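## Task

Set the CD with the purple label, and no other disc, label side up and flat inside the round recess of the CD player's tray, then shut the tray. The player must stay where it is, neither rotated nor tipped over. The robot may hold the disc only by its rim or around its central hole; any robot pressure on a flat face elsewhere means failure. The end result must hold by itself, not because the robot is still holding it.

## Robot and tools

Robot: one arm with six joints plus a two-finger gripper. The only camera is cam_wrist (672x504 pixels), mounted on the hand. Every row, and every per-joint list in a result, uses this joint order: waist, wrist pitch, elbow, wrist yaw, shoulder, wrist roll. Trust this order, not any other naming. Stated joint ranges in radians: waist -3.054 to 3.054, shoulder 0.000 to 3.142, elbow 0.000 to 2.356, wrist pitch -1.571 to 1.571, wrist yaw -1.571 to 1.571, wrist roll -3.142 to 3.142. Real ends may differ by up to 0.010 rad.

Scene frame: origin on the table surface under the arm base, +z up, +x forward, +y to the left when facing +x. The base may be slightly tilted. Gripper frame: fingers extend along its +x and close along its y. end_effector_position is the midpoint between the pads, about 3 to 4 cm behind the fingertips; at long reach the printed value can be off.

A row is always 7 numbers: the six joint angles in the order above, as absolute target angles in radians (the same values Joint positions prints, not offsets), followed by the gripper opening. Opening runs from -1 to 1: +1 fully open (pads 0.088 m apart), empty fingers touch near -0.80, and values below that do nothing more. Closing from full open takes at least about 0.5 s.

Tools:
- execute_actions(actions): a list of actions; each action is a list of up to 15 rows, one row per control step of 1/30 s. If fewer than 15 rows are given, the final row is repeated for the remaining steps. An empty list just returns the current state and images. A call is rejected if a target is more than 0.010 rad outside a joint's range and further out than the joint's last reported angle; a joint asked beyond its true end stops there and the result may report "joint sent to its limit".
- move(target, speed, blocking): target is one 7-number row of absolute joint angles plus opening. All joints follow paths that finish together, so the hand traces a curve, and nothing slows it for obstacles. speed is the top rate in rad/s of the joint with the longest way to go, 0.01 to 2 (default 0.5). Path duration is kept between 0.5 and 10 s; longer ones are cut off at 10 s. The finger value is applied at the start. With blocking=false the call returns after 0.5 s while motion continues; check it with wait(0), and call wait or stop before issuing new rows or moves. The result adds a move: line giving the outcome (done, off_target, moving, held, fault), limits=held or limits=none, and the joint furthest from its target.
- wait(seconds): 0 to 10 s; the arm keeps its last command, and a running move carries on.
- stop(): brakes a running move; fast motion needs room to stop; the fingers are not stopped.
- zoom_image(camera, region): camera must be "cam_wrist"; region is [x0, y0, x1, y1] in image pixels from the top-left, at most 504x504.
- finished_scene(scene): pass the current scene's number to end it irreversibly; the result tells whether it succeeded and gives the next task. Answering without a tool call ends everything.

Motion limits: per control step each joint target is kept within a lead of its measured angle (0.211 rad for waist, shoulder, elbow; 0.213 wrist pitch; 0.267 wrist yaw; 0.228 wrist roll), and targets are scaled back if they would put the hand over 70 mm from its measured place. So large jumps need several actions; re-send the remainder if a motion was left unfinished. To keep a joint still, resend its Joint targets value. Friction can leave joints short, especially at full reach, so compare Joint positions after each motion. "joint command not followed" means the clearance check altered targets.

Result lines: end_effector_position (m) and end_effector_quat_wxyz, linear and angular velocities, Joint positions and Joint velocities (rad, rad/s, with pad gap in m last), Joint targets (what joints are currently driven to), grip_measured (opening on the command scale), grip_effort_n (motor effort in N; negative closes; caps near 83 N; has offset and friction residue, so not a pad force).

Gripping: fingers settle where grip_measured matches the command. To hold something, command about 0.07 below its grip_measured reading; smaller margins grip more gently. Readings may be off by about 1 mm and read up to 3 mm narrow under full squeeze. Very thin parts (under 3 mm) get proportionally less force. For the CD, pinch only its rim or around the centre hole, never a flat face.

Cautions: contact torque hitting a joint's load limit (waist 18, shoulder 22.3, elbow 22.2, wrist pitch 5.86, wrist yaw 5.84, wrist roll 5.48 N m, including carried weight) halts the arm for 10 s. Faster motion hits harder, and targets deep past a contact press harder; a blocked arm keeps pushing until recommanded. Long holding heats motors: warnings start at 50 °C, a fault at 95 °C, and prolonged overheating cuts power. Avoid drops, slips, slams, hard pushes, tipping or shifting the player, and anything leaving the table. Loose objects may get small random nudges. Release the disc and move clear before ending so nothing depends on the robot.

Each tool is called in YAML: its name, and indented under it one key for each argument.

## Session

execute_actions:
  actions: []

Scene clock: 0.00 s.
end_effector_position=(+0.3401, -0.0438, +0.2508) grip_measured=+0.840 grip_effort_n=n/a end_effector_quat_wxyz=(-0.402, +0.521, -0.435, -0.615) end_effector_velocity=(-0.002, -0.001, -0.001) end_effector_angular_velocity=(+0.005, +0.011, +0.020)
Joint names: [waist, wrist pitch, elbow, wrist yaw, shoulder, wrist roll]
Joint positions: [ 0.436 -1.223  1.288  0.562  1.482 -1.557  0.08 ]
Joint velocities: [-0.007 -0.007 -0.002 -0.007 -0.002 -0.022  0.   ]
Heat: hottest wrist pitch 23 °C (+0.0 °C/min).
Joint targets: [0.436 -1.223 1.288 0.562 1.482 -1.557]

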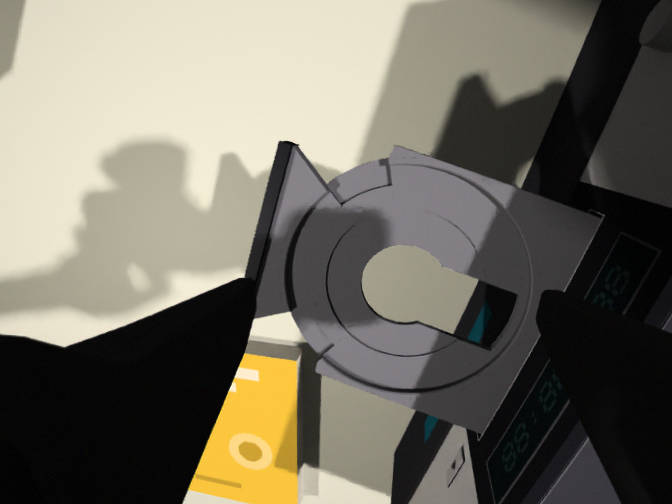

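move:
  target: [0.436, -1.1, 1.1, 0.562, 1.0, -1.557, 1.0]
  speed: 0.6

Scene clock: 20.73 s.
end_effector_position=(+0.3158, -0.0961, +0.3117) grip_measured=+1.000 grip_effort_n=20.2 end_effector_quat_wxyz=(+0.559, -0.540, +0.401, +0.485) end_effector_velocity=(-0.001, +0.002, +0.001) end_effector_angular_velocity=(+0.018, -0.009, +0.017)
Joint names: [waist, wrist pitch, elbow, wrist yaw, shoulder, wrist roll]
Joint positions: [ 0.436 -1.102  1.11   0.562  1.007 -1.557  0.088]
Joint velocities: [-0.002  0.007 -0.007 -0.022 -0.012 -0.022 -0.   ]
Heat: hottest wrist pitch 23 °C (+0.0 °C/min).
Joint targets: [0.436 -1.100 1.100 0.562 1.000 -1.557]
move: done; limits=none; farthest joint: the elbow, 0.010 radians from its target (0.188 radians at the start)
camera_calibration (this result's frames):
cam_wrist: T_world_to_cam=[[0.984174, 0.0834666, 0.156318, -0.33696], [0.0382569, -0.961401, 0.272479, -0.163465], [0.173027, -0.262186, -0.949379, 0.296435], [0, 0, 0, 1]] pos_world=[0.28659, -0.051309, 0.378643]

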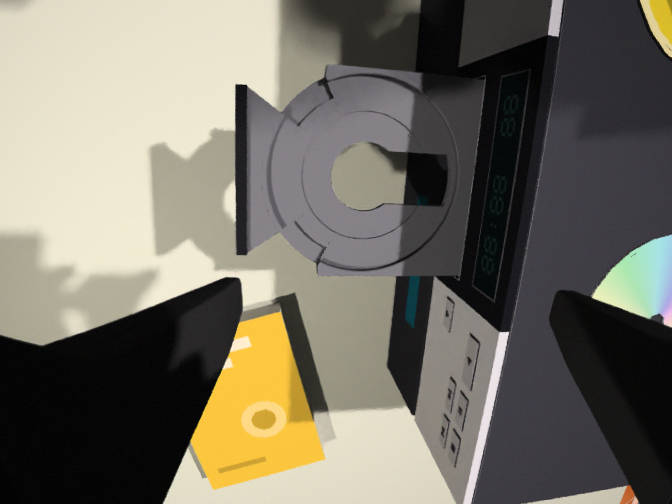

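move:
  target: [0.436, -0.9, 1.4, 0.562, 1.2, -1.557, 1.0]
  speed: 0.6

move:
  target: [0.9, -0.9, 1.4, 0.562, 1.2, -1.557, 1.0]
  speed: 0.6

Scene clock: 23.87 s.
end_effector_position=(+0.4190, -0.1065, +0.3574) grip_measured=+1.000 grip_effort_n=19.8 end_effector_quat_wxyz=(+0.658, -0.539, +0.366, +0.378) end_effector_velocity=(+0.003, +0.002, +0.004) end_effector_angular_velocity=(+0.021, -0.018, +0.008)
Joint names: [waist, wrist pitch, elbow, wrist yaw, shoulder, wrist roll]
Joint positions: [ 0.436 -0.902  1.392  0.562  1.189 -1.557  0.088]
Joint velocities: [ 0.002  0.007  0.007 -0.022 -0.002 -0.007 -0.   ]
Heat: hottest elbow 23 °C (+0.0 °C/min).
Joint targets: [0.436 -0.900 1.400 0.562 1.200 -1.557]
move: off_target; limits=none; farthest joint: the shoulder, 0.011 radians from its target (0.193 radians at the start)
camera_calibration (this result's frames):
cam_wrist: T_world_to_cam=[[0.919395, -0.102626, 0.379711, -0.517367], [-0.190248, -0.960955, 0.200925, -0.0685597], [0.344265, -0.256969, -0.903022, 0.231495], [0, 0, 0, 1]] pos_world=[0.382926, -0.0594913, 0.41927]

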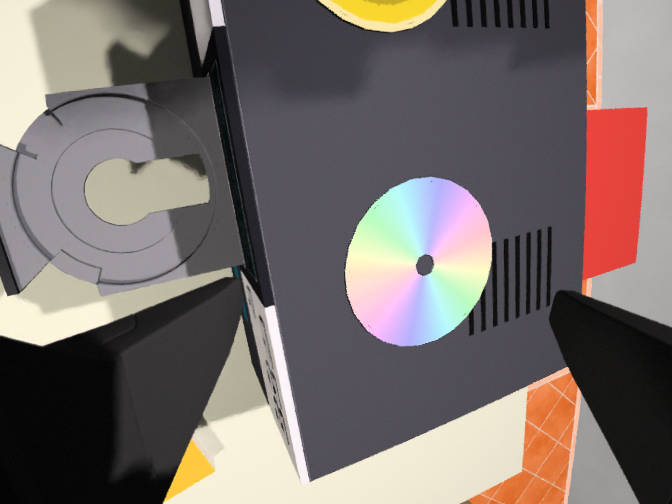

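Scene clock: 25.23 s.
end_effector_position=(+0.3971, +0.0068, +0.4405) grip_measured=+1.000 grip_effort_n=20.7 end_effector_quat_wxyz=(+0.665, -0.568, +0.152, +0.459) end_effector_velocity=(-0.002, +0.001, -0.000) end_effector_angular_velocity=(-0.001, +0.000, +0.016)
Joint names: [waist, wrist pitch, elbow, wrist yaw, shoulder, wrist roll]
Joint positions: [ 0.898 -0.902  1.393  0.562  1.193 -1.557  0.088]
Joint velocities: [ 0.002 -0.007 -0.002 -0.007 -0.002 -0.007 -0.   ]
Heat: hottest elbow 23 °C (+0.0 °C/min).
Joint targets: [0.900 -0.900 1.400 0.562 1.200 -1.557]
move: done; limits=none; farthest joint: the shoulder, 0.007 radians from its target (0.011 radians at the start)
camera_calibration (this result's frames):
cam_wrist: T_world_to_cam=[[0.807931, 0.116619, 0.577623, -0.561505], [0.140076, -0.990133, 0.00397568, -0.0246833], [0.572387, 0.0776992, -0.816294, 0.212143], [0, 0, 0, 1]] pos_world=[0.335687, 0.0245591, 0.497607]

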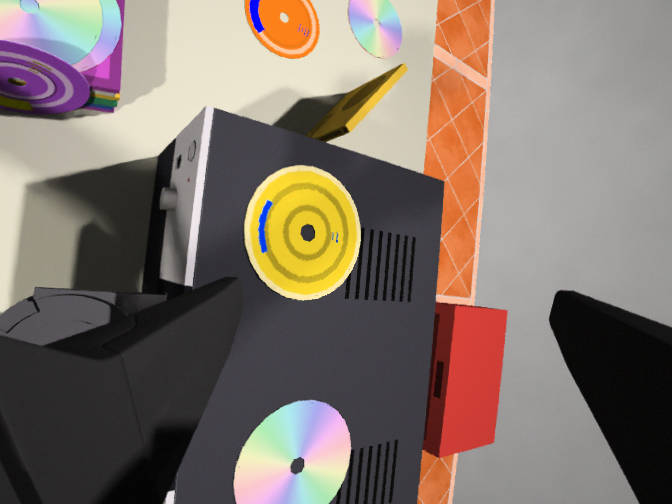

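move:
  target: [1.3, -1.3, 1.4, 0.3, 1.3, -1.557, 1.0]
  speed: 0.6

Scene clock: 29.40 s.
end_effector_position=(+0.2528, +0.0947, +0.4625) grip_measured=+1.000 grip_effort_n=19.8 end_effector_quat_wxyz=(+0.441, -0.560, -0.042, +0.700) end_effector_velocity=(-0.002, -0.001, -0.001) end_effector_angular_velocity=(-0.003, +0.002, +0.012)
Joint names: [waist, wrist pitch, elbow, wrist yaw, shoulder, wrist roll]
Joint positions: [ 1.298 -1.297  1.393  0.302  1.296 -1.557  0.088]
Joint velocities: [-0.002 -0.007 -0.002 -0.007 -0.002 -0.007  0.   ]
Heat: hottest elbow 23 °C (+0.0 °C/min).
Joint targets: [1.300 -1.300 1.400 0.300 1.300 -1.557]
move: done; limits=none; farthest joint: the elbow, 0.007 radians from its target (0.007 radians at the start)
camera_calibration (this result's frames):
cam_wrist: T_world_to_cam=[[0.55045, 0.658527, 0.513174, -0.424285], [0.784242, -0.618647, -0.0473338, -0.0918742], [0.286303, 0.428507, -0.856979, 0.363831], [0, 0, 0, 1]] pos_world=[0.201433, 0.066661, 0.525178]

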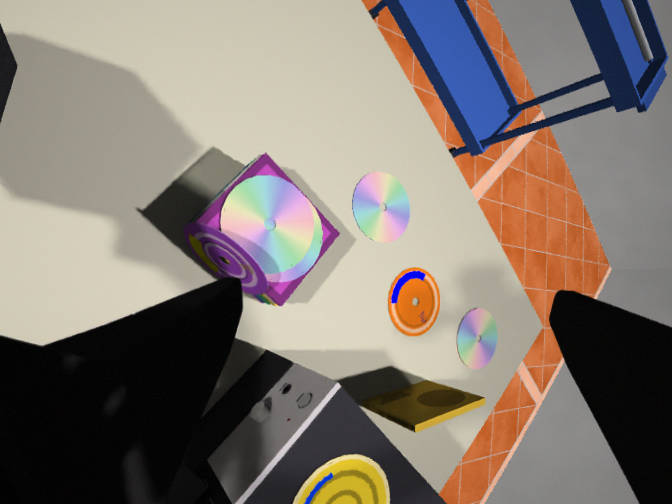

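move:
  target: [0.975, -0.954, 1.025, 0.554, 1.589, -2.33, 1.0]
  speed: 0.7

Scene clock: 68.53 s.
end_effector_position=(+0.2731, +0.1207, +0.2754) grip_measured=+1.000 grip_effort_n=20.2 end_effector_quat_wxyz=(-0.079, +0.705, +0.072, -0.701) end_effector_velocity=(-0.005, -0.000, -0.001) end_effector_angular_velocity=(+0.007, +0.021, +0.016)
Joint names: [waist, wrist pitch, elbow, wrist yaw, shoulder, wrist roll]
Joint positions: [ 0.979 -0.956  1.035  0.551  1.58  -2.328  0.088]
Joint velocities: [-0.002 -0.007 -0.007 -0.022 -0.002 -0.007  0.   ]
Heat: hottest elbow 25 °C (+2.0 °C/min).
Joint targets: [0.975 -0.954 1.025 0.554 1.589 -2.330]
move: done; limits=none; farthest joint: the elbow, 0.010 radians from its target (0.368 radians at the start)
camera_calibration (this result's frames):
cam_wrist: T_world_to_cam=[[-0.0150479, 0.988348, 0.151466, -0.142322], [0.928543, -0.0423817, 0.368798, -0.324069], [0.37092, 0.146192, -0.917085, 0.213971], [0, 0, 0, 1]] pos_world=[0.219404, 0.0956485, 0.337302]

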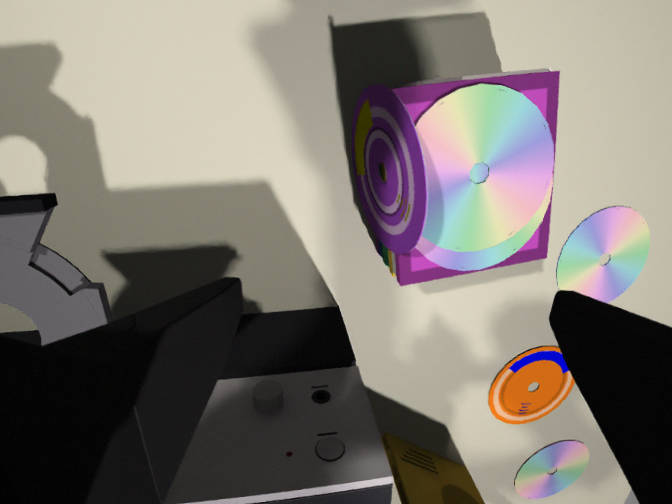

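move:
  target: [1.004, -1.032, 1.35, 0.784, 2.28, -2.029, -0.1]
  speed: 0.6

Scene clock: 106.40 s.
end_effector_position=(+0.2690, +0.1998, +0.1827) grip_measured=-0.096 grip_effort_n=-16.0 end_effector_quat_wxyz=(+0.067, +0.704, -0.070, -0.704) end_effector_velocity=(-0.000, -0.001, -0.002) end_effector_angular_velocity=(-0.012, +0.002, +0.014)
Joint names: [waist, wrist pitch, elbow, wrist yaw, shoulder, wrist roll]
Joint positions: [ 1.003 -1.029  1.344  0.782  2.267 -2.031  0.034]
Joint velocities: [-0.002 -0.007  0.002  0.007  0.007 -0.007 -0.   ]
Heat: hottest elbow 24 °C (+0.0 °C/min).
Joint targets: [1.004 -1.032 1.350 0.784 2.280 -2.029]
move: off_target; limits=none; farthest joint: the shoulder, 0.013 radians from its target (0.700 radians at the start)
camera_calibration (this result's frames):
cam_wrist: T_world_to_cam=[[-0.0205574, 0.967077, -0.253652, -0.12683], [0.931164, 0.110893, 0.347326, -0.310159], [0.364019, -0.229052, -0.902787, 0.193186], [0, 0, 0, 1]] pos_world=[0.215878, 0.201298, 0.249962]

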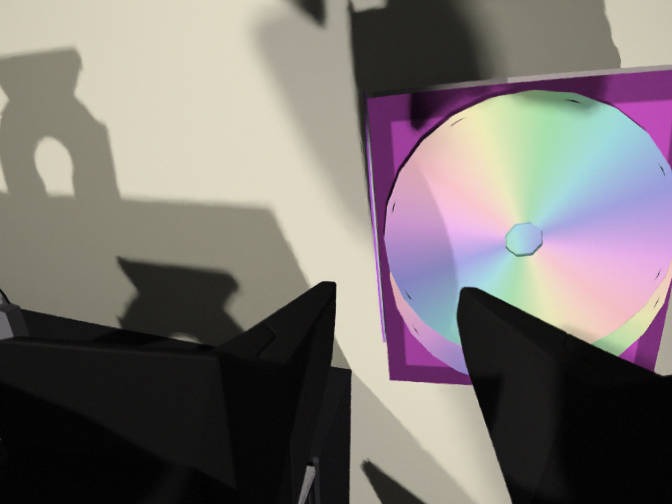

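move:
  target: [0.9695, -0.8907, 1.25, 0.801, 2.239, -2.235, -0.3]
  speed: 0.3

Scene clock: 126.13 s.
end_effector_position=(+0.2668, +0.1959, +0.1656) grip_measured=-0.296 grip_effort_n=-17.0 end_effector_quat_wxyz=(+0.107, +0.706, -0.015, -0.700) end_effector_velocity=(-0.000, +0.001, -0.001) end_effector_angular_velocity=(+0.007, +0.005, -0.000)
Joint names: [waist, wrist pitch, elbow, wrist yaw, shoulder, wrist roll]
Joint positions: [ 0.974 -0.894  1.258  0.799  2.248 -2.233  0.024]
Joint velocities: [-0.002  0.007 -0.002 -0.007 -0.002 -0.007 -0.   ]
Heat: hottest waist 26 °C (+1.0 °C/min).
Joint targets: [0.970 -0.891 1.250 0.801 2.239 -2.235]
move: done; limits=none; farthest joint: the shoulder, 0.009 radians from its target (0.028 radians at the start)
camera_calibration (this result's frames):
cam_wrist: T_world_to_cam=[[-0.151605, 0.960489, -0.233402, -0.0945173], [0.910178, 0.227741, 0.34599, -0.318891], [0.385475, -0.159984, -0.908743, 0.159386], [0, 0, 0, 1]] pos_world=[0.214479, 0.188907, 0.233114]

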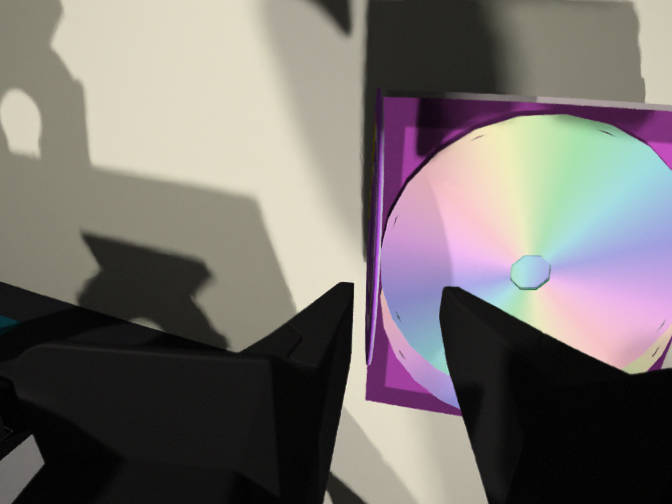

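zoom_image:
  camera: "cam_wrist"
  region: [300, 60, 500, 420]

Region (300, 60, 500, 420) of cam_wrist's 672x504 image, scaled by 1.400, with more detail than that image has.

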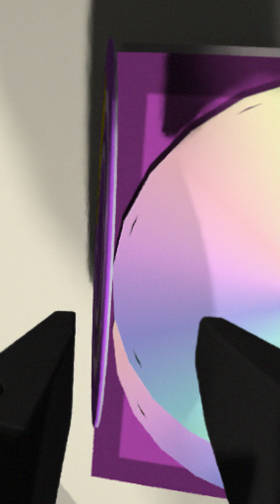

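move:
  target: [0.9695, -0.8907, 1.25, 0.801, 2.239, -2.235, -1.0]
  speed: 0.3

Scene clock: 134.27 s.
end_effector_position=(+0.2668, +0.1960, +0.1656) grip_measured=-0.795 grip_effort_n=-83.5 end_effector_quat_wxyz=(+0.107, +0.706, -0.015, -0.700) end_effector_velocity=(-0.001, -0.002, -0.000) end_effector_angular_velocity=(-0.002, +0.015, +0.023)
Joint names: [waist, wrist pitch, elbow, wrist yaw, shoulder, wrist roll]
Joint positions: [ 0.974 -0.893  1.258  0.799  2.248 -2.233  0.   ]
Joint velocities: [-0.002 -0.007 -0.002 -0.007 -0.002 -0.022 -0.   ]
Heat: hottest waist 26 °C (+2.0 °C/min).
Joint targets: [0.970 -0.890 1.250 0.801 2.239 -2.235]
move: done; limits=none; farthest joint: the shoulder, 0.009 radians from its target (0.009 radians at the start)
camera_calibration (this result's frames):
cam_wrist: T_world_to_cam=[[-0.151331, 0.96058, -0.233204, -0.0947037], [0.910171, 0.22744, 0.346207, -0.318815], [0.385599, -0.159864, -0.908711, 0.159283], [0, 0, 0, 1]] pos_world=[0.214425, 0.188945, 0.233033]

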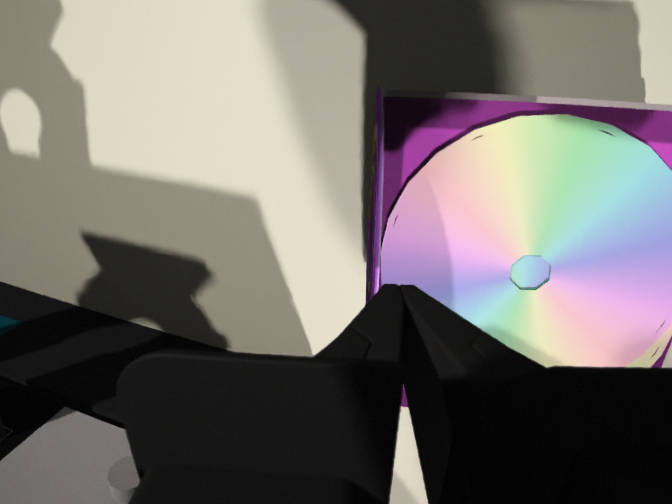

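move:
  target: [0.932, -0.811, 1.21, 0.8125, 2.256, -2.283, -0.35]
  speed: 0.06

Scene clock: 142.23 s.
end_effector_position=(+0.2685, +0.1903, +0.1507) grip_measured=-0.354 grip_effort_n=19.8 end_effector_quat_wxyz=(+0.105, +0.706, -0.017, -0.700) end_effector_velocity=(-0.004, -0.005, -0.000) end_effector_angular_velocity=(-0.013, +0.019, +0.007)
Joint names: [waist, wrist pitch, elbow, wrist yaw, shoulder, wrist roll]
Joint positions: [ 0.936 -0.814  1.218  0.81   2.248 -2.281  0.022]
Joint velocities: [-0.002 -0.022 -0.007 -0.007 -0.002  0.007 -0.   ]
Heat: hottest waist 26 °C (+2.0 °C/min).
Joint targets: [0.932 -0.811 1.210 0.813 2.256 -2.283]
move: done; limits=none; farthest joint: the shoulder, 0.008 radians from its target (0.008 radians at the start)
camera_calibration (this result's frames):
cam_wrist: T_world_to_cam=[[-0.146284, 0.961379, -0.233133, -0.0939914], [0.910508, 0.222984, 0.348215, -0.313425], [0.386752, -0.161331, -0.907962, 0.144072], [0, 0, 0, 1]] pos_world=[0.215907, 0.183494, 0.218038]

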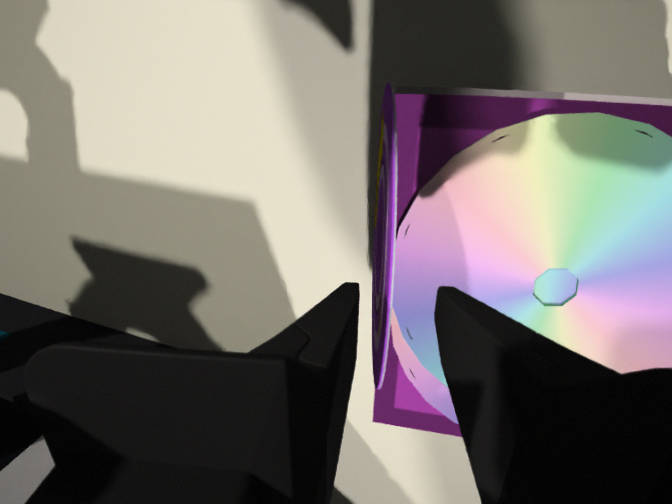

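execute_actions:
  actions:
    - [[0.932,-0.811,1.21,0.8125,2.256,-2.283,-0.45],[0.932,-0.811,1.21,0.8125,2.256,-2.283,-0.5],[0.932,-0.811,1.21,0.8125,2.256,-2.283,-0.55],[0.932,-0.811,1.21,0.8125,2.256,-2.283,-0.58],[0.932,-0.811,1.21,0.8125,2.256,-2.283,-0.61],[0.932,-0.811,1.21,0.8125,2.256,-2.283,-0.64],[0.932,-0.811,1.21,0.8125,2.256,-2.283,-0.66],[0.932,-0.811,1.21,0.8125,2.256,-2.283,-0.68],[0.932,-0.811,1.21,0.8125,2.256,-2.283,-0.70],[0.932,-0.811,1.21,0.8125,2.256,-2.283,-0.72],[0.932,-0.811,1.21,0.8125,2.256,-2.283,-0.74],[0.932,-0.811,1.21,0.8125,2.256,-2.283,-0.76],[0.932,-0.811,1.21,0.8125,2.256,-2.283,-0.78],[0.932,-0.811,1.21,0.8125,2.256,-2.283,-0.8]]
    - [[0.932,-0.811,1.21,0.8125,2.256,-2.283,-0.9],[0.932,-0.811,1.21,0.8125,2.256,-2.283,-1.0]]

Scene clock: 147.33 s.
end_effector_position=(+0.2685, +0.1904, +0.1507) grip_measured=-0.794 grip_effort_n=-83.5 end_effector_quat_wxyz=(+0.105, +0.707, -0.017, -0.700) end_effector_velocity=(-0.001, -0.003, +0.001) end_effector_angular_velocity=(-0.007, +0.019, +0.030)
Joint names: [waist, wrist pitch, elbow, wrist yaw, shoulder, wrist roll]
Joint positions: [ 0.936 -0.813  1.218  0.81   2.248 -2.281  0.   ]
Joint velocities: [-0.002 -0.022  0.002 -0.007 -0.002 -0.022 -0.   ]
Heat: hottest waist 26 °C (+2.0 °C/min).
Joint targets: [0.932 -0.811 1.210 0.812 2.256 -2.283]
camera_calibration (this result's frames):
cam_wrist: T_world_to_cam=[[-0.146104, 0.961498, -0.232754, -0.0942161], [0.910423, 0.22273, 0.348599, -0.313496], [0.387019, -0.160973, -0.907912, 0.143898], [0, 0, 0, 1]] pos_world=[0.215957, 0.183577, 0.218002]

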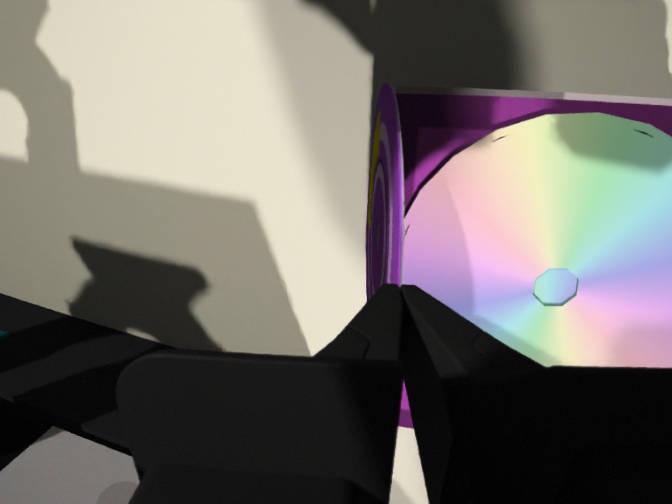

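move:
  target: [0.975, -0.8907, 1.258, 0.801, 2.235, -2.235, -1.0]
  speed: 0.08

Scene clock: 150.47 s.
end_effector_position=(+0.2666, +0.1948, +0.1654) grip_measured=-0.794 grip_effort_n=-83.5 end_effector_quat_wxyz=(+0.109, +0.707, -0.014, -0.698) end_effector_velocity=(+0.002, +0.001, +0.001) end_effector_angular_velocity=(+0.013, +0.001, -0.006)
Joint names: [waist, wrist pitch, elbow, wrist yaw, shoulder, wrist roll]
Joint positions: [ 0.974 -0.888  1.251  0.804  2.245 -2.237  0.   ]
Joint velocities: [-0.002  0.007  0.002 -0.007 -0.007 -0.007 -0.   ]
Heat: hottest waist 27 °C (+3.0 °C/min).
Joint targets: [0.975 -0.891 1.258 0.801 2.235 -2.235]
move: done; limits=none; farthest joint: the shoulder, 0.010 radians from its target (0.013 radians at the start)
camera_calibration (this result's frames):
cam_wrist: T_world_to_cam=[[-0.154689, 0.959448, -0.235649, -0.0921538], [0.907766, 0.232165, 0.349371, -0.319176], [0.389913, -0.15987, -0.906868, 0.157588], [0, 0, 0, 1]] pos_world=[0.214036, 0.187712, 0.232707]

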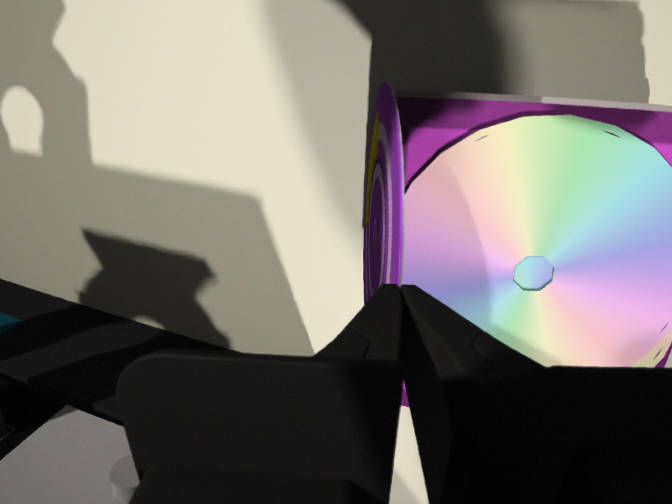

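move:
  target: [0.975, -1.0, 1.1, 0.6, 1.5, -2.237, -1.0]
  speed: 0.4

move:
  target: [-0.849, -1.38, 0.85, -1.398, 1.33, -1.01, -1.0]
  speed: 0.5

Scene clock: 181.33 s.
end_effector_position=(+0.3016, +0.1030, +0.3039) grip_measured=-0.794 grip_effort_n=-83.5 end_effector_quat_wxyz=(-0.147, +0.729, +0.026, -0.668) end_effector_velocity=(-0.002, -0.005, -0.001) end_effector_angular_velocity=(-0.018, +0.003, +0.014)
Joint names: [waist, wrist pitch, elbow, wrist yaw, shoulder, wrist roll]
Joint positions: [ 0.974 -0.998  1.11   0.602  1.507 -2.237  0.   ]
Joint velocities: [-0.002 -0.022 -0.002  0.007 -0.007 -0.007 -0.   ]
Heat: hottest waist 28 °C (+3.0 °C/min).
Joint targets: [0.975 -1.000 1.100 0.600 1.500 -2.237]
move: done; limits=none; farthest joint: the elbow, 0.010 radians from its target (0.151 radians at the start)
camera_calibration (this result's frames):
cam_wrist: T_world_to_cam=[[0.141427, 0.972048, 0.187409, -0.185152], [0.882888, -0.209481, 0.420269, -0.346496], [0.44778, 0.106024, -0.887836, 0.204222], [0, 0, 0, 1]] pos_world=[0.240656, 0.0857392, 0.361636]

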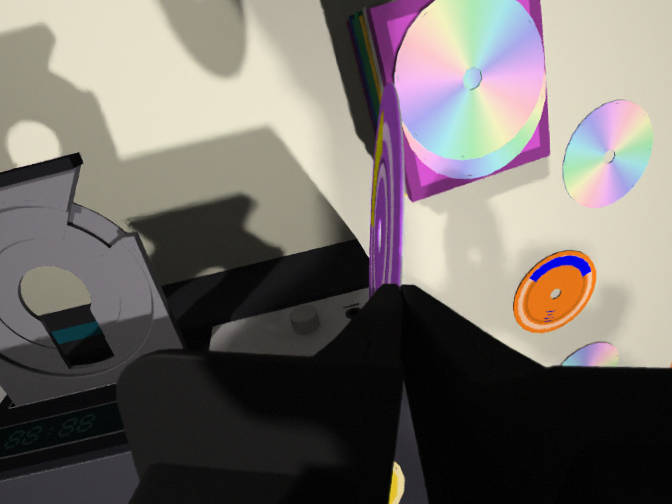

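Scene clock: 185.97 s.
end_effector_position=(+0.2826, -0.1266, +0.2611) grip_measured=-0.794 grip_effort_n=-83.5 end_effector_quat_wxyz=(+0.675, +0.626, +0.320, +0.223) end_effector_velocity=(+0.001, -0.002, +0.003) end_effector_angular_velocity=(+0.026, +0.011, -0.026)
Joint names: [waist, wrist pitch, elbow, wrist yaw, shoulder, wrist roll]
Joint positions: [-0.847 -1.378  0.857 -1.395  1.34  -1.012  0.   ]
Joint velocities: [-0.007 -0.022 -0.002 -0.022 -0.002  0.007 -0.   ]
Heat: hottest waist 27 °C (+1.0 °C/min).
Joint targets: [-0.849 -1.380 0.850 -1.398 1.330 -1.010]
move: done; limits=none; farthest joint: the shoulder, 0.010 radians from its target (0.177 radians at the start)
camera_calibration (this result's frames):
cam_wrist: T_world_to_cam=[[-0.0384619, -0.0897653, -0.99522, 0.273871], [-0.918814, 0.39469, -0.0000905605, 0.335575], [0.392811, 0.914419, -0.0976581, 0.110661], [0, 0, 0, 1]] pos_world=[0.275396, -0.209055, 0.2834]

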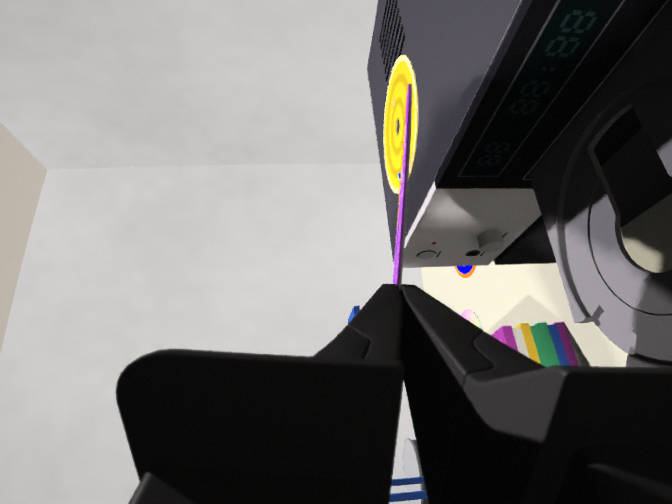

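move:
  target: [-0.849, -1.125, 0.885, -1.398, 1.635, -1.0135, -1.0]
  speed: 0.2

Scene clock: 192.60 s.
end_effector_position=(+0.2816, -0.1322, +0.1883) grip_measured=-0.794 grip_effort_n=-83.5 end_effector_quat_wxyz=(+0.673, +0.629, +0.320, +0.222) end_effector_velocity=(-0.001, -0.002, -0.001) end_effector_angular_velocity=(-0.008, -0.006, -0.010)
Joint names: [waist, wrist pitch, elbow, wrist yaw, shoulder, wrist roll]
Joint positions: [-0.847 -1.128  0.881 -1.396  1.622 -1.012  0.   ]
Joint velocities: [-0.007  0.007 -0.002 -0.007  0.002 -0.007 -0.   ]
Heat: hottest shoulder 27 °C (+1.0 °C/min).
Joint targets: [-0.849 -1.125 0.885 -1.398 1.635 -1.014]
move: off_target; limits=none; farthest joint: the shoulder, 0.013 radians from its target (0.295 radians at the start)
camera_calibration (this result's frames):
cam_wrist: T_world_to_cam=[[-0.0433446, -0.0829407, -0.995611, 0.203235], [-0.918483, 0.395398, 0.0070476, 0.335454], [0.393079, 0.914757, -0.093318, 0.108178], [0, 0, 0, 1]] pos_world=[0.274395, -0.214738, 0.210074]

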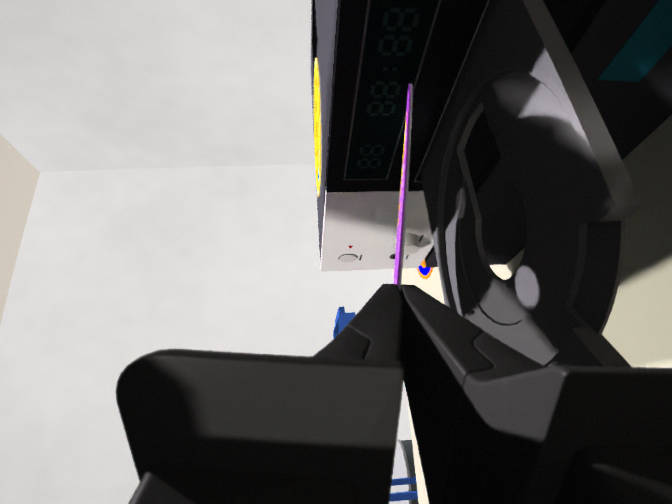

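move:
  target: [-0.867, -1.465, 1.031, -1.414, 1.937, -1.5, -1.0]
  speed: 0.2

Scene clock: 202.70 s.
end_effector_position=(+0.2779, -0.1371, +0.1566) grip_measured=-0.794 grip_effort_n=-83.5 end_effector_quat_wxyz=(+0.665, +0.640, +0.297, +0.245) end_effector_velocity=(+0.000, -0.001, +0.001) end_effector_angular_velocity=(-0.000, -0.001, -0.009)
Joint names: [waist, wrist pitch, elbow, wrist yaw, shoulder, wrist roll]
Joint positions: [-0.865 -1.463  1.028 -1.412  1.924 -1.498  0.   ]
Joint velocities: [-0.002 -0.007 -0.002 -0.007 -0.002 -0.007  0.   ]
Heat: hottest shoulder 26 °C (+0.0 °C/min).
Joint targets: [-0.867 -1.465 1.031 -1.414 1.937 -1.500]
move: off_target; limits=none; farthest joint: the shoulder, 0.013 radians from its target (0.315 radians at the start)
camera_calibration (this result's frames):
cam_wrist: T_world_to_cam=[[0.00563938, -0.0331769, -0.999434, 0.164968], [-0.917004, 0.398453, -0.0184012, 0.338268], [0.398838, 0.916588, -0.0281763, 0.0995917], [0, 0, 0, 1]] pos_world=[0.269542, -0.220595, 0.173905]

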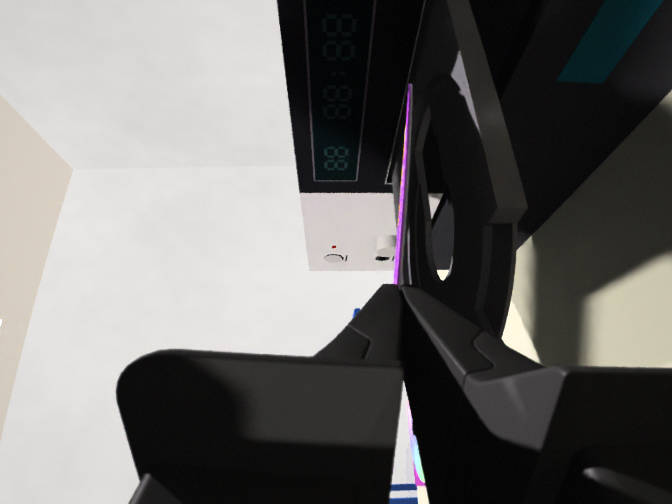

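zoom_image:
  camera: "cam_wrist"
  region: [360, 40, 560, 340]

Region (360, 40, 560, 340) of cam_wrist's 672x504 image, scaled by 1.680, with more detail than that image has.

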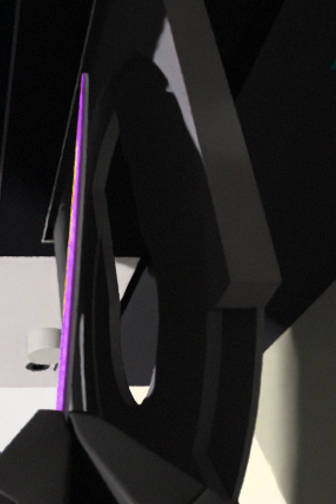

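move:
  target: [-0.852, -1.398, 1.039, -1.421, 1.965, -1.449, -1.0]
  speed: 0.04

Scene clock: 210.23 s.
end_effector_position=(+0.2790, -0.1355, +0.1466) grip_measured=-0.794 grip_effort_n=-83.5 end_effector_quat_wxyz=(+0.663, +0.642, +0.297, +0.244) end_effector_velocity=(-0.001, +0.001, +0.002) end_effector_angular_velocity=(+0.011, +0.010, +0.005)
Joint names: [waist, wrist pitch, elbow, wrist yaw, shoulder, wrist roll]
Joint positions: [-0.856 -1.402  1.036 -1.419  1.951 -1.451  0.   ]
Joint velocities: [-0.002 -0.022 -0.002  0.007 -0.002 -0.007 -0.   ]
Heat: hottest shoulder 26 °C (-1.0 °C/min).
Joint targets: [-0.852 -1.398 1.039 -1.421 1.965 -1.449]
move: off_target; limits=none; farthest joint: the shoulder, 0.014 radians from its target (0.041 radians at the start)
camera_calibration (this result's frames):
cam_wrist: T_world_to_cam=[[0.00285469, -0.0303054, -0.999537, 0.156219], [-0.916565, 0.399614, -0.0147338, 0.337904], [0.399876, 0.916182, -0.0266361, 0.0968376], [0, 0, 0, 1]] pos_world=[0.270542, -0.219018, 0.163705]

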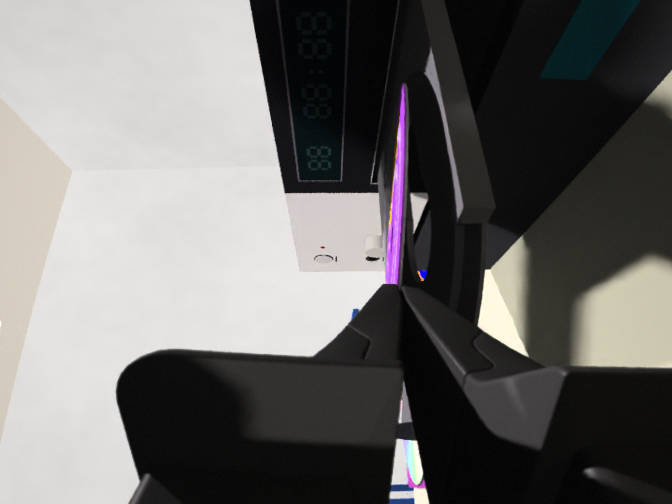

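zoom_image:
  camera: "cam_wrist"
  region: [350, 40, 520, 320]

Region (350, 40, 520, 320) of cam_wrist's 672x504 image, scaled by 1.800, with more detail than that image has; it fills the left 306 columns of this view, and the rest is white.

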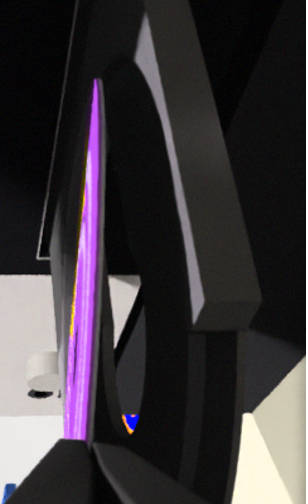

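move:
  target: [-0.846, -1.366, 1.043, -1.4245, 1.978, -1.425, -1.0]
  speed: 0.03

zoom_image:
  camera: "cam_wrist"
  region: [340, 40, 520, 320]

Scene clock: 215.77 s.
end_effector_position=(+0.2808, -0.1353, +0.1439) grip_measured=-0.794 grip_effort_n=-83.5 end_effector_quat_wxyz=(+0.662, +0.644, +0.296, +0.242) end_effector_velocity=(+0.002, +0.001, +0.002) end_effector_angular_velocity=(+0.014, +0.005, -0.003)
Joint names: [waist, wrist pitch, elbow, wrist yaw, shoulder, wrist roll]
Joint positions: [-0.849 -1.378  1.039 -1.428  1.956 -1.424  0.   ]
Joint velocities: [ 0.007 -0.007 -0.002 -0.007 -0.002  0.007 -0.   ]
Heat: hottest shoulder 26 °C (-1.0 °C/min).
Joint targets: [-0.846 -1.366 1.043 -1.424 1.978 -1.425]
move: off_target; limits=none; farthest joint: the shoulder, 0.022 radians from its target (0.027 radians at the start)
camera_calibration (this result's frames):
cam_wrist: T_world_to_cam=[[0.000847386, -0.0257786, -0.999667, 0.15468], [-0.914639, 0.404117, -0.0111963, 0.339016], [0.404271, 0.914344, -0.0232357, 0.0938775], [0, 0, 0, 1]] pos_world=[0.271994, -0.218851, 0.160606]

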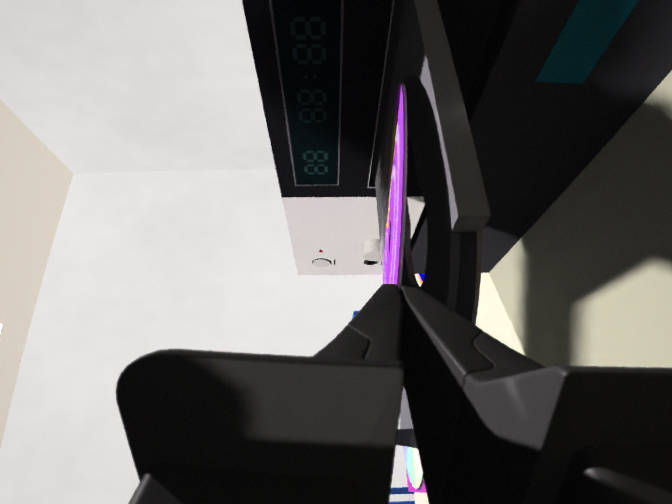

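Region (340, 40, 520, 320) of cam_wrist's 672x504 image, scaled by 1.800, with more detail than that image has; it fills the left 324 columns of this view, and the rest is white.

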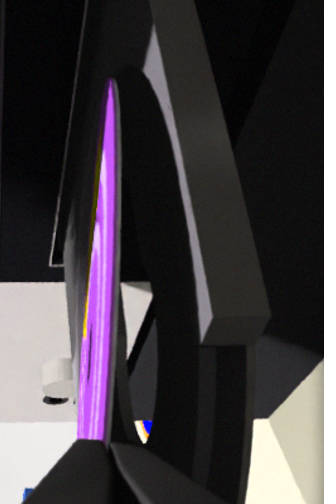

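move:
  target: [-0.867, -1.465, 1.025, -1.414, 1.905, -1.5, -1.0]
  speed: 0.08

move:
  target: [-0.82, -1.44, 1.204, -1.248, 1.93, -1.313, -1.0]
  speed: 0.08

Scene clock: 226.60 s.
end_effector_position=(+0.2791, -0.1385, +0.1583) grip_measured=-0.794 grip_effort_n=-83.5 end_effector_quat_wxyz=(+0.668, +0.638, +0.295, +0.244) end_effector_velocity=(+0.000, -0.001, +0.001) end_effector_angular_velocity=(-0.000, -0.001, -0.009)
Joint names: [waist, wrist pitch, elbow, wrist yaw, shoulder, wrist roll]
Joint positions: [-0.865 -1.463  1.028 -1.416  1.915 -1.498  0.   ]
Joint velocities: [-0.002 -0.007 -0.002 -0.007 -0.002 -0.007 -0.   ]
Heat: hottest shoulder 25 °C (-2.0 °C/min).
Joint targets: [-0.867 -1.465 1.025 -1.414 1.905 -1.500]
move: done; limits=none; farthest joint: the shoulder, 0.010 radians from its target (0.051 radians at the start)
camera_calibration (this result's frames):
cam_wrist: T_world_to_cam=[[0.0111861, -0.0407624, -0.999106, 0.163968], [-0.91519, 0.402141, -0.0266535, 0.341298], [0.402868, 0.91467, -0.0328069, 0.0998253], [0, 0, 0, 1]] pos_world=[0.270302, -0.221874, 0.176193]

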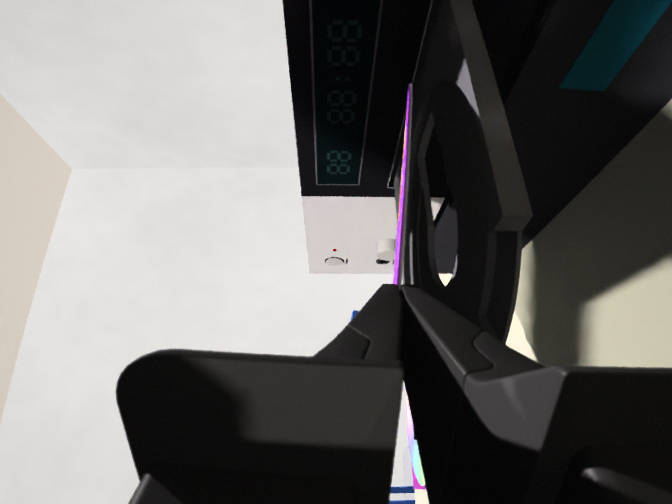

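Scene clock: 229.27 s.
end_effector_position=(+0.2928, -0.1488, +0.1514) grip_measured=-0.794 grip_effort_n=-83.5 end_effector_quat_wxyz=(+0.647, +0.601, +0.368, +0.290) end_effector_velocity=(+0.000, -0.001, -0.000) end_effector_angular_velocity=(-0.018, -0.023, -0.006)
Joint names: [waist, wrist pitch, elbow, wrist yaw, shoulder, wrist roll]
Joint positions: [-0.822 -1.442  1.2   -1.251  1.916 -1.316  0.   ]
Joint velocities: [-0.002  0.007 -0.002 -0.007 -0.002 -0.022  0.   ]
Heat: hottest shoulder 25 °C (-3.0 °C/min).
Joint targets: [-0.820 -1.440 1.204 -1.248 1.930 -1.313]
move: off_target; limits=none; farthest joint: the shoulder, 0.014 radians from its target (0.015 radians at the start)
camera_calibration (this result's frames):
cam_wrist: T_world_to_cam=[[-0.0130955, -0.0717049, -0.99734, 0.158678], [-0.974465, 0.224514, -0.00334653, 0.345189], [0.224157, 0.971829, -0.0728141, 0.170357], [0, 0, 0, 1]] pos_world=[0.300266, -0.23168, 0.171816]

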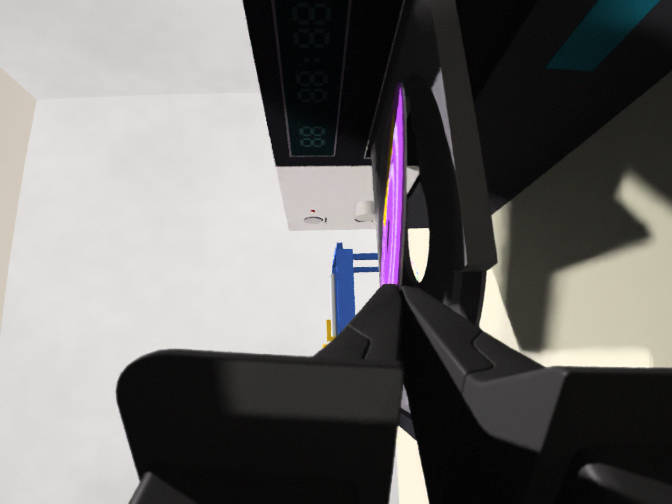

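move:
  target: [-0.814, -1.446, 1.213, -1.265, 1.972, -1.346, -1.0]
  speed: 0.04

zoom_image:
  camera: "cam_wrist"
  region: [340, 40, 520, 320]

Scene clock: 237.77 s.
end_effector_position=(+0.2930, -0.1460, +0.1434) grip_measured=-0.794 grip_effort_n=-83.5 end_effector_quat_wxyz=(+0.645, +0.606, +0.362, +0.293) end_effector_velocity=(+0.000, -0.000, +0.003) end_effector_angular_velocity=(+0.013, +0.007, -0.009)
Joint names: [waist, wrist pitch, elbow, wrist yaw, shoulder, wrist roll]
Joint positions: [-0.817 -1.444  1.209 -1.263  1.957 -1.344  0.   ]
Joint velocities: [-0.002 -0.022 -0.002 -0.007 -0.002 -0.007 -0.   ]
Heat: hottest shoulder 25 °C (-3.0 °C/min).
Joint targets: [-0.814 -1.446 1.213 -1.265 1.972 -1.346]
move: off_target; limits=none; farthest joint: the shoulder, 0.015 radians from its target (0.056 radians at the start)
camera_calibration (this result's frames):
cam_wrist: T_world_to_cam=[[-0.00537399, -0.0571171, -0.998353, 0.150916], [-0.973215, 0.22976, -0.00790619, 0.345712], [0.229833, 0.97157, -0.0568219, 0.163051], [0, 0, 0, 1]] pos_world=[0.299788, -0.229226, 0.162666]

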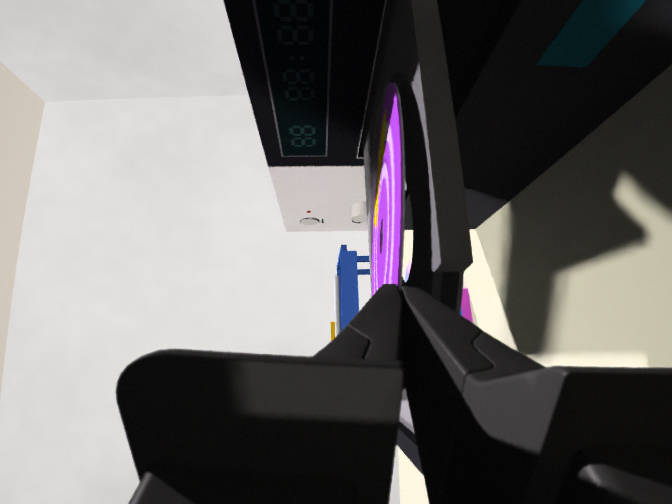

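Region (340, 40, 520, 320) of cam_wrist's 672x504 image, scaled by 1.800, with more detail than that image has; it fills the left 324 columns of this view, and the rest is white.

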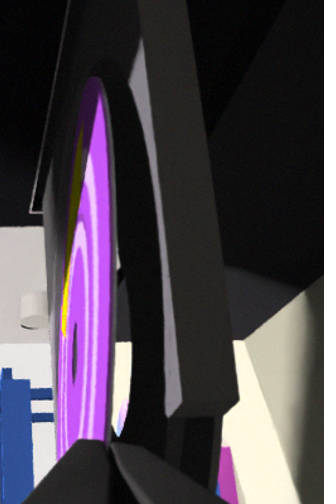

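Continuing down.

move:
  target: [-0.811, -1.449, 1.219, -1.2725, 2.001, -1.365, -1.0]
  speed: 0.03

zoom_image:
  camera: "cam_wrist"
  region: [330, 40, 510, 320]

Scene clock: 240.77 s.
end_effector_position=(+0.2928, -0.1451, +0.1378) grip_measured=-0.794 grip_effort_n=-83.5 end_effector_quat_wxyz=(+0.644, +0.610, +0.357, +0.293) end_effector_velocity=(+0.000, -0.003, +0.001) end_effector_angular_velocity=(-0.005, -0.002, -0.012)
Joint names: [waist, wrist pitch, elbow, wrist yaw, shoulder, wrist roll]
Joint positions: [-0.816 -1.447  1.217 -1.273  1.986 -1.363  0.   ]
Joint velocities: [-0.007 -0.007  0.002 -0.007 -0.002 -0.007  0.   ]
Heat: hottest shoulder 26 °C (-2.0 °C/min).
Joint targets: [-0.811 -1.449 1.219 -1.273 2.001 -1.365]
move: off_target; limits=none; farthest joint: the shoulder, 0.015 radians from its target (0.043 radians at the start)
camera_calibration (this result's frames):
cam_wrist: T_world_to_cam=[[-0.00268352, -0.0476475, -0.998861, 0.146044], [-0.971339, 0.23754, -0.00872152, 0.345972], [0.237685, 0.970208, -0.0469193, 0.157994], [0, 0, 0, 1]] pos_world=[0.298895, -0.228511, 0.156308]

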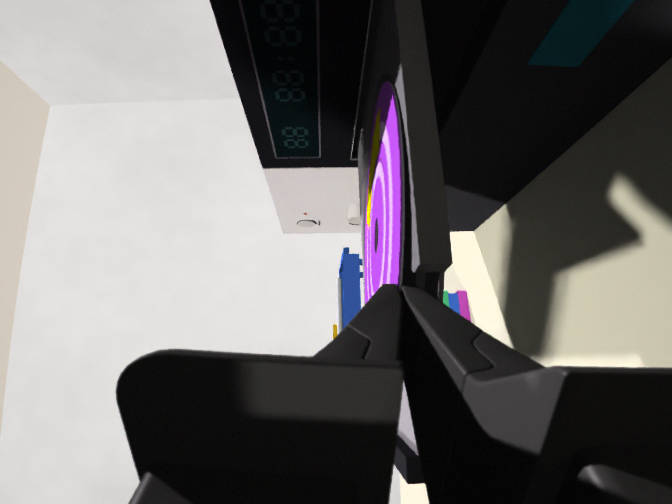

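Region (330, 40, 510, 320) of cam_wrist's 672x504 image, scaled by 1.800, with more detail than that image has; it fills the left 324 columns of this view, and the rest is white.

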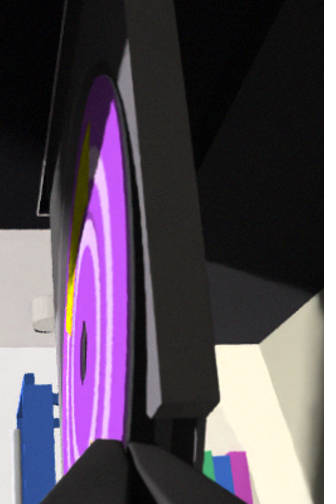

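move:
  target: [-0.815, -1.449, 1.224, -1.274, 2.021, -1.379, -1.0]
  speed: 0.02

zoom_image:
  camera: "cam_wrist"
  region: [330, 40, 510, 320]

Scene clock: 245.07 s.
end_effector_position=(+0.2922, -0.1445, +0.1340) grip_measured=-0.794 grip_effort_n=-83.5 end_effector_quat_wxyz=(+0.644, +0.611, +0.355, +0.294) end_effector_velocity=(+0.001, -0.001, +0.002) end_effector_angular_velocity=(-0.003, -0.005, -0.008)
Joint names: [waist, wrist pitch, elbow, wrist yaw, shoulder, wrist roll]
Joint positions: [-0.816 -1.448  1.222 -1.276  2.004 -1.377  0.   ]
Joint velocities: [-0.002 -0.007 -0.002 -0.007 -0.007 -0.007  0.   ]
Heat: hottest shoulder 26 °C (-1.0 °C/min).
Joint targets: [-0.815 -1.449 1.224 -1.274 2.021 -1.379]
move: off_target; limits=none; farthest joint: the shoulder, 0.017 radians from its target (0.035 radians at the start)
camera_calibration (this result's frames):
cam_wrist: T_world_to_cam=[[0.000201408, -0.0441462, -0.999025, 0.141972], [-0.970648, 0.24026, -0.0108126, 0.34571], [0.240503, 0.969704, -0.042802, 0.155942], [0, 0, 0, 1]] pos_world=[0.29803, -0.228011, 0.152246]

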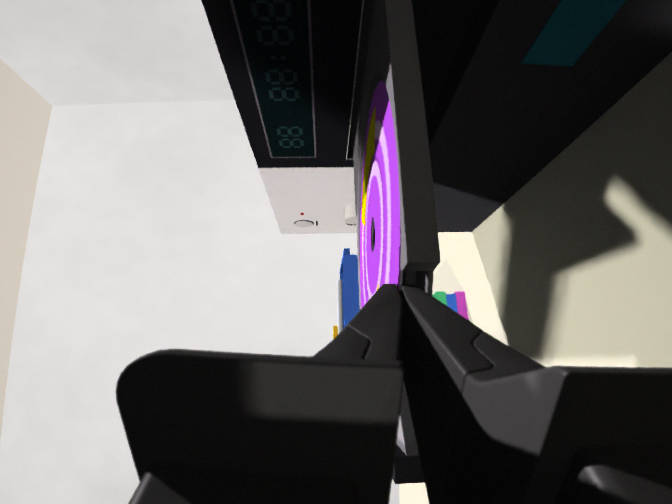

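Region (330, 40, 510, 320) of cam_wrist's 672x504 image, scaled by 1.800, with more detail than that image has; it fills the left 324 columns of this view, and the rest is white.

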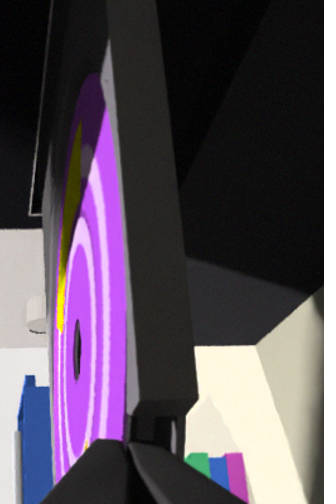

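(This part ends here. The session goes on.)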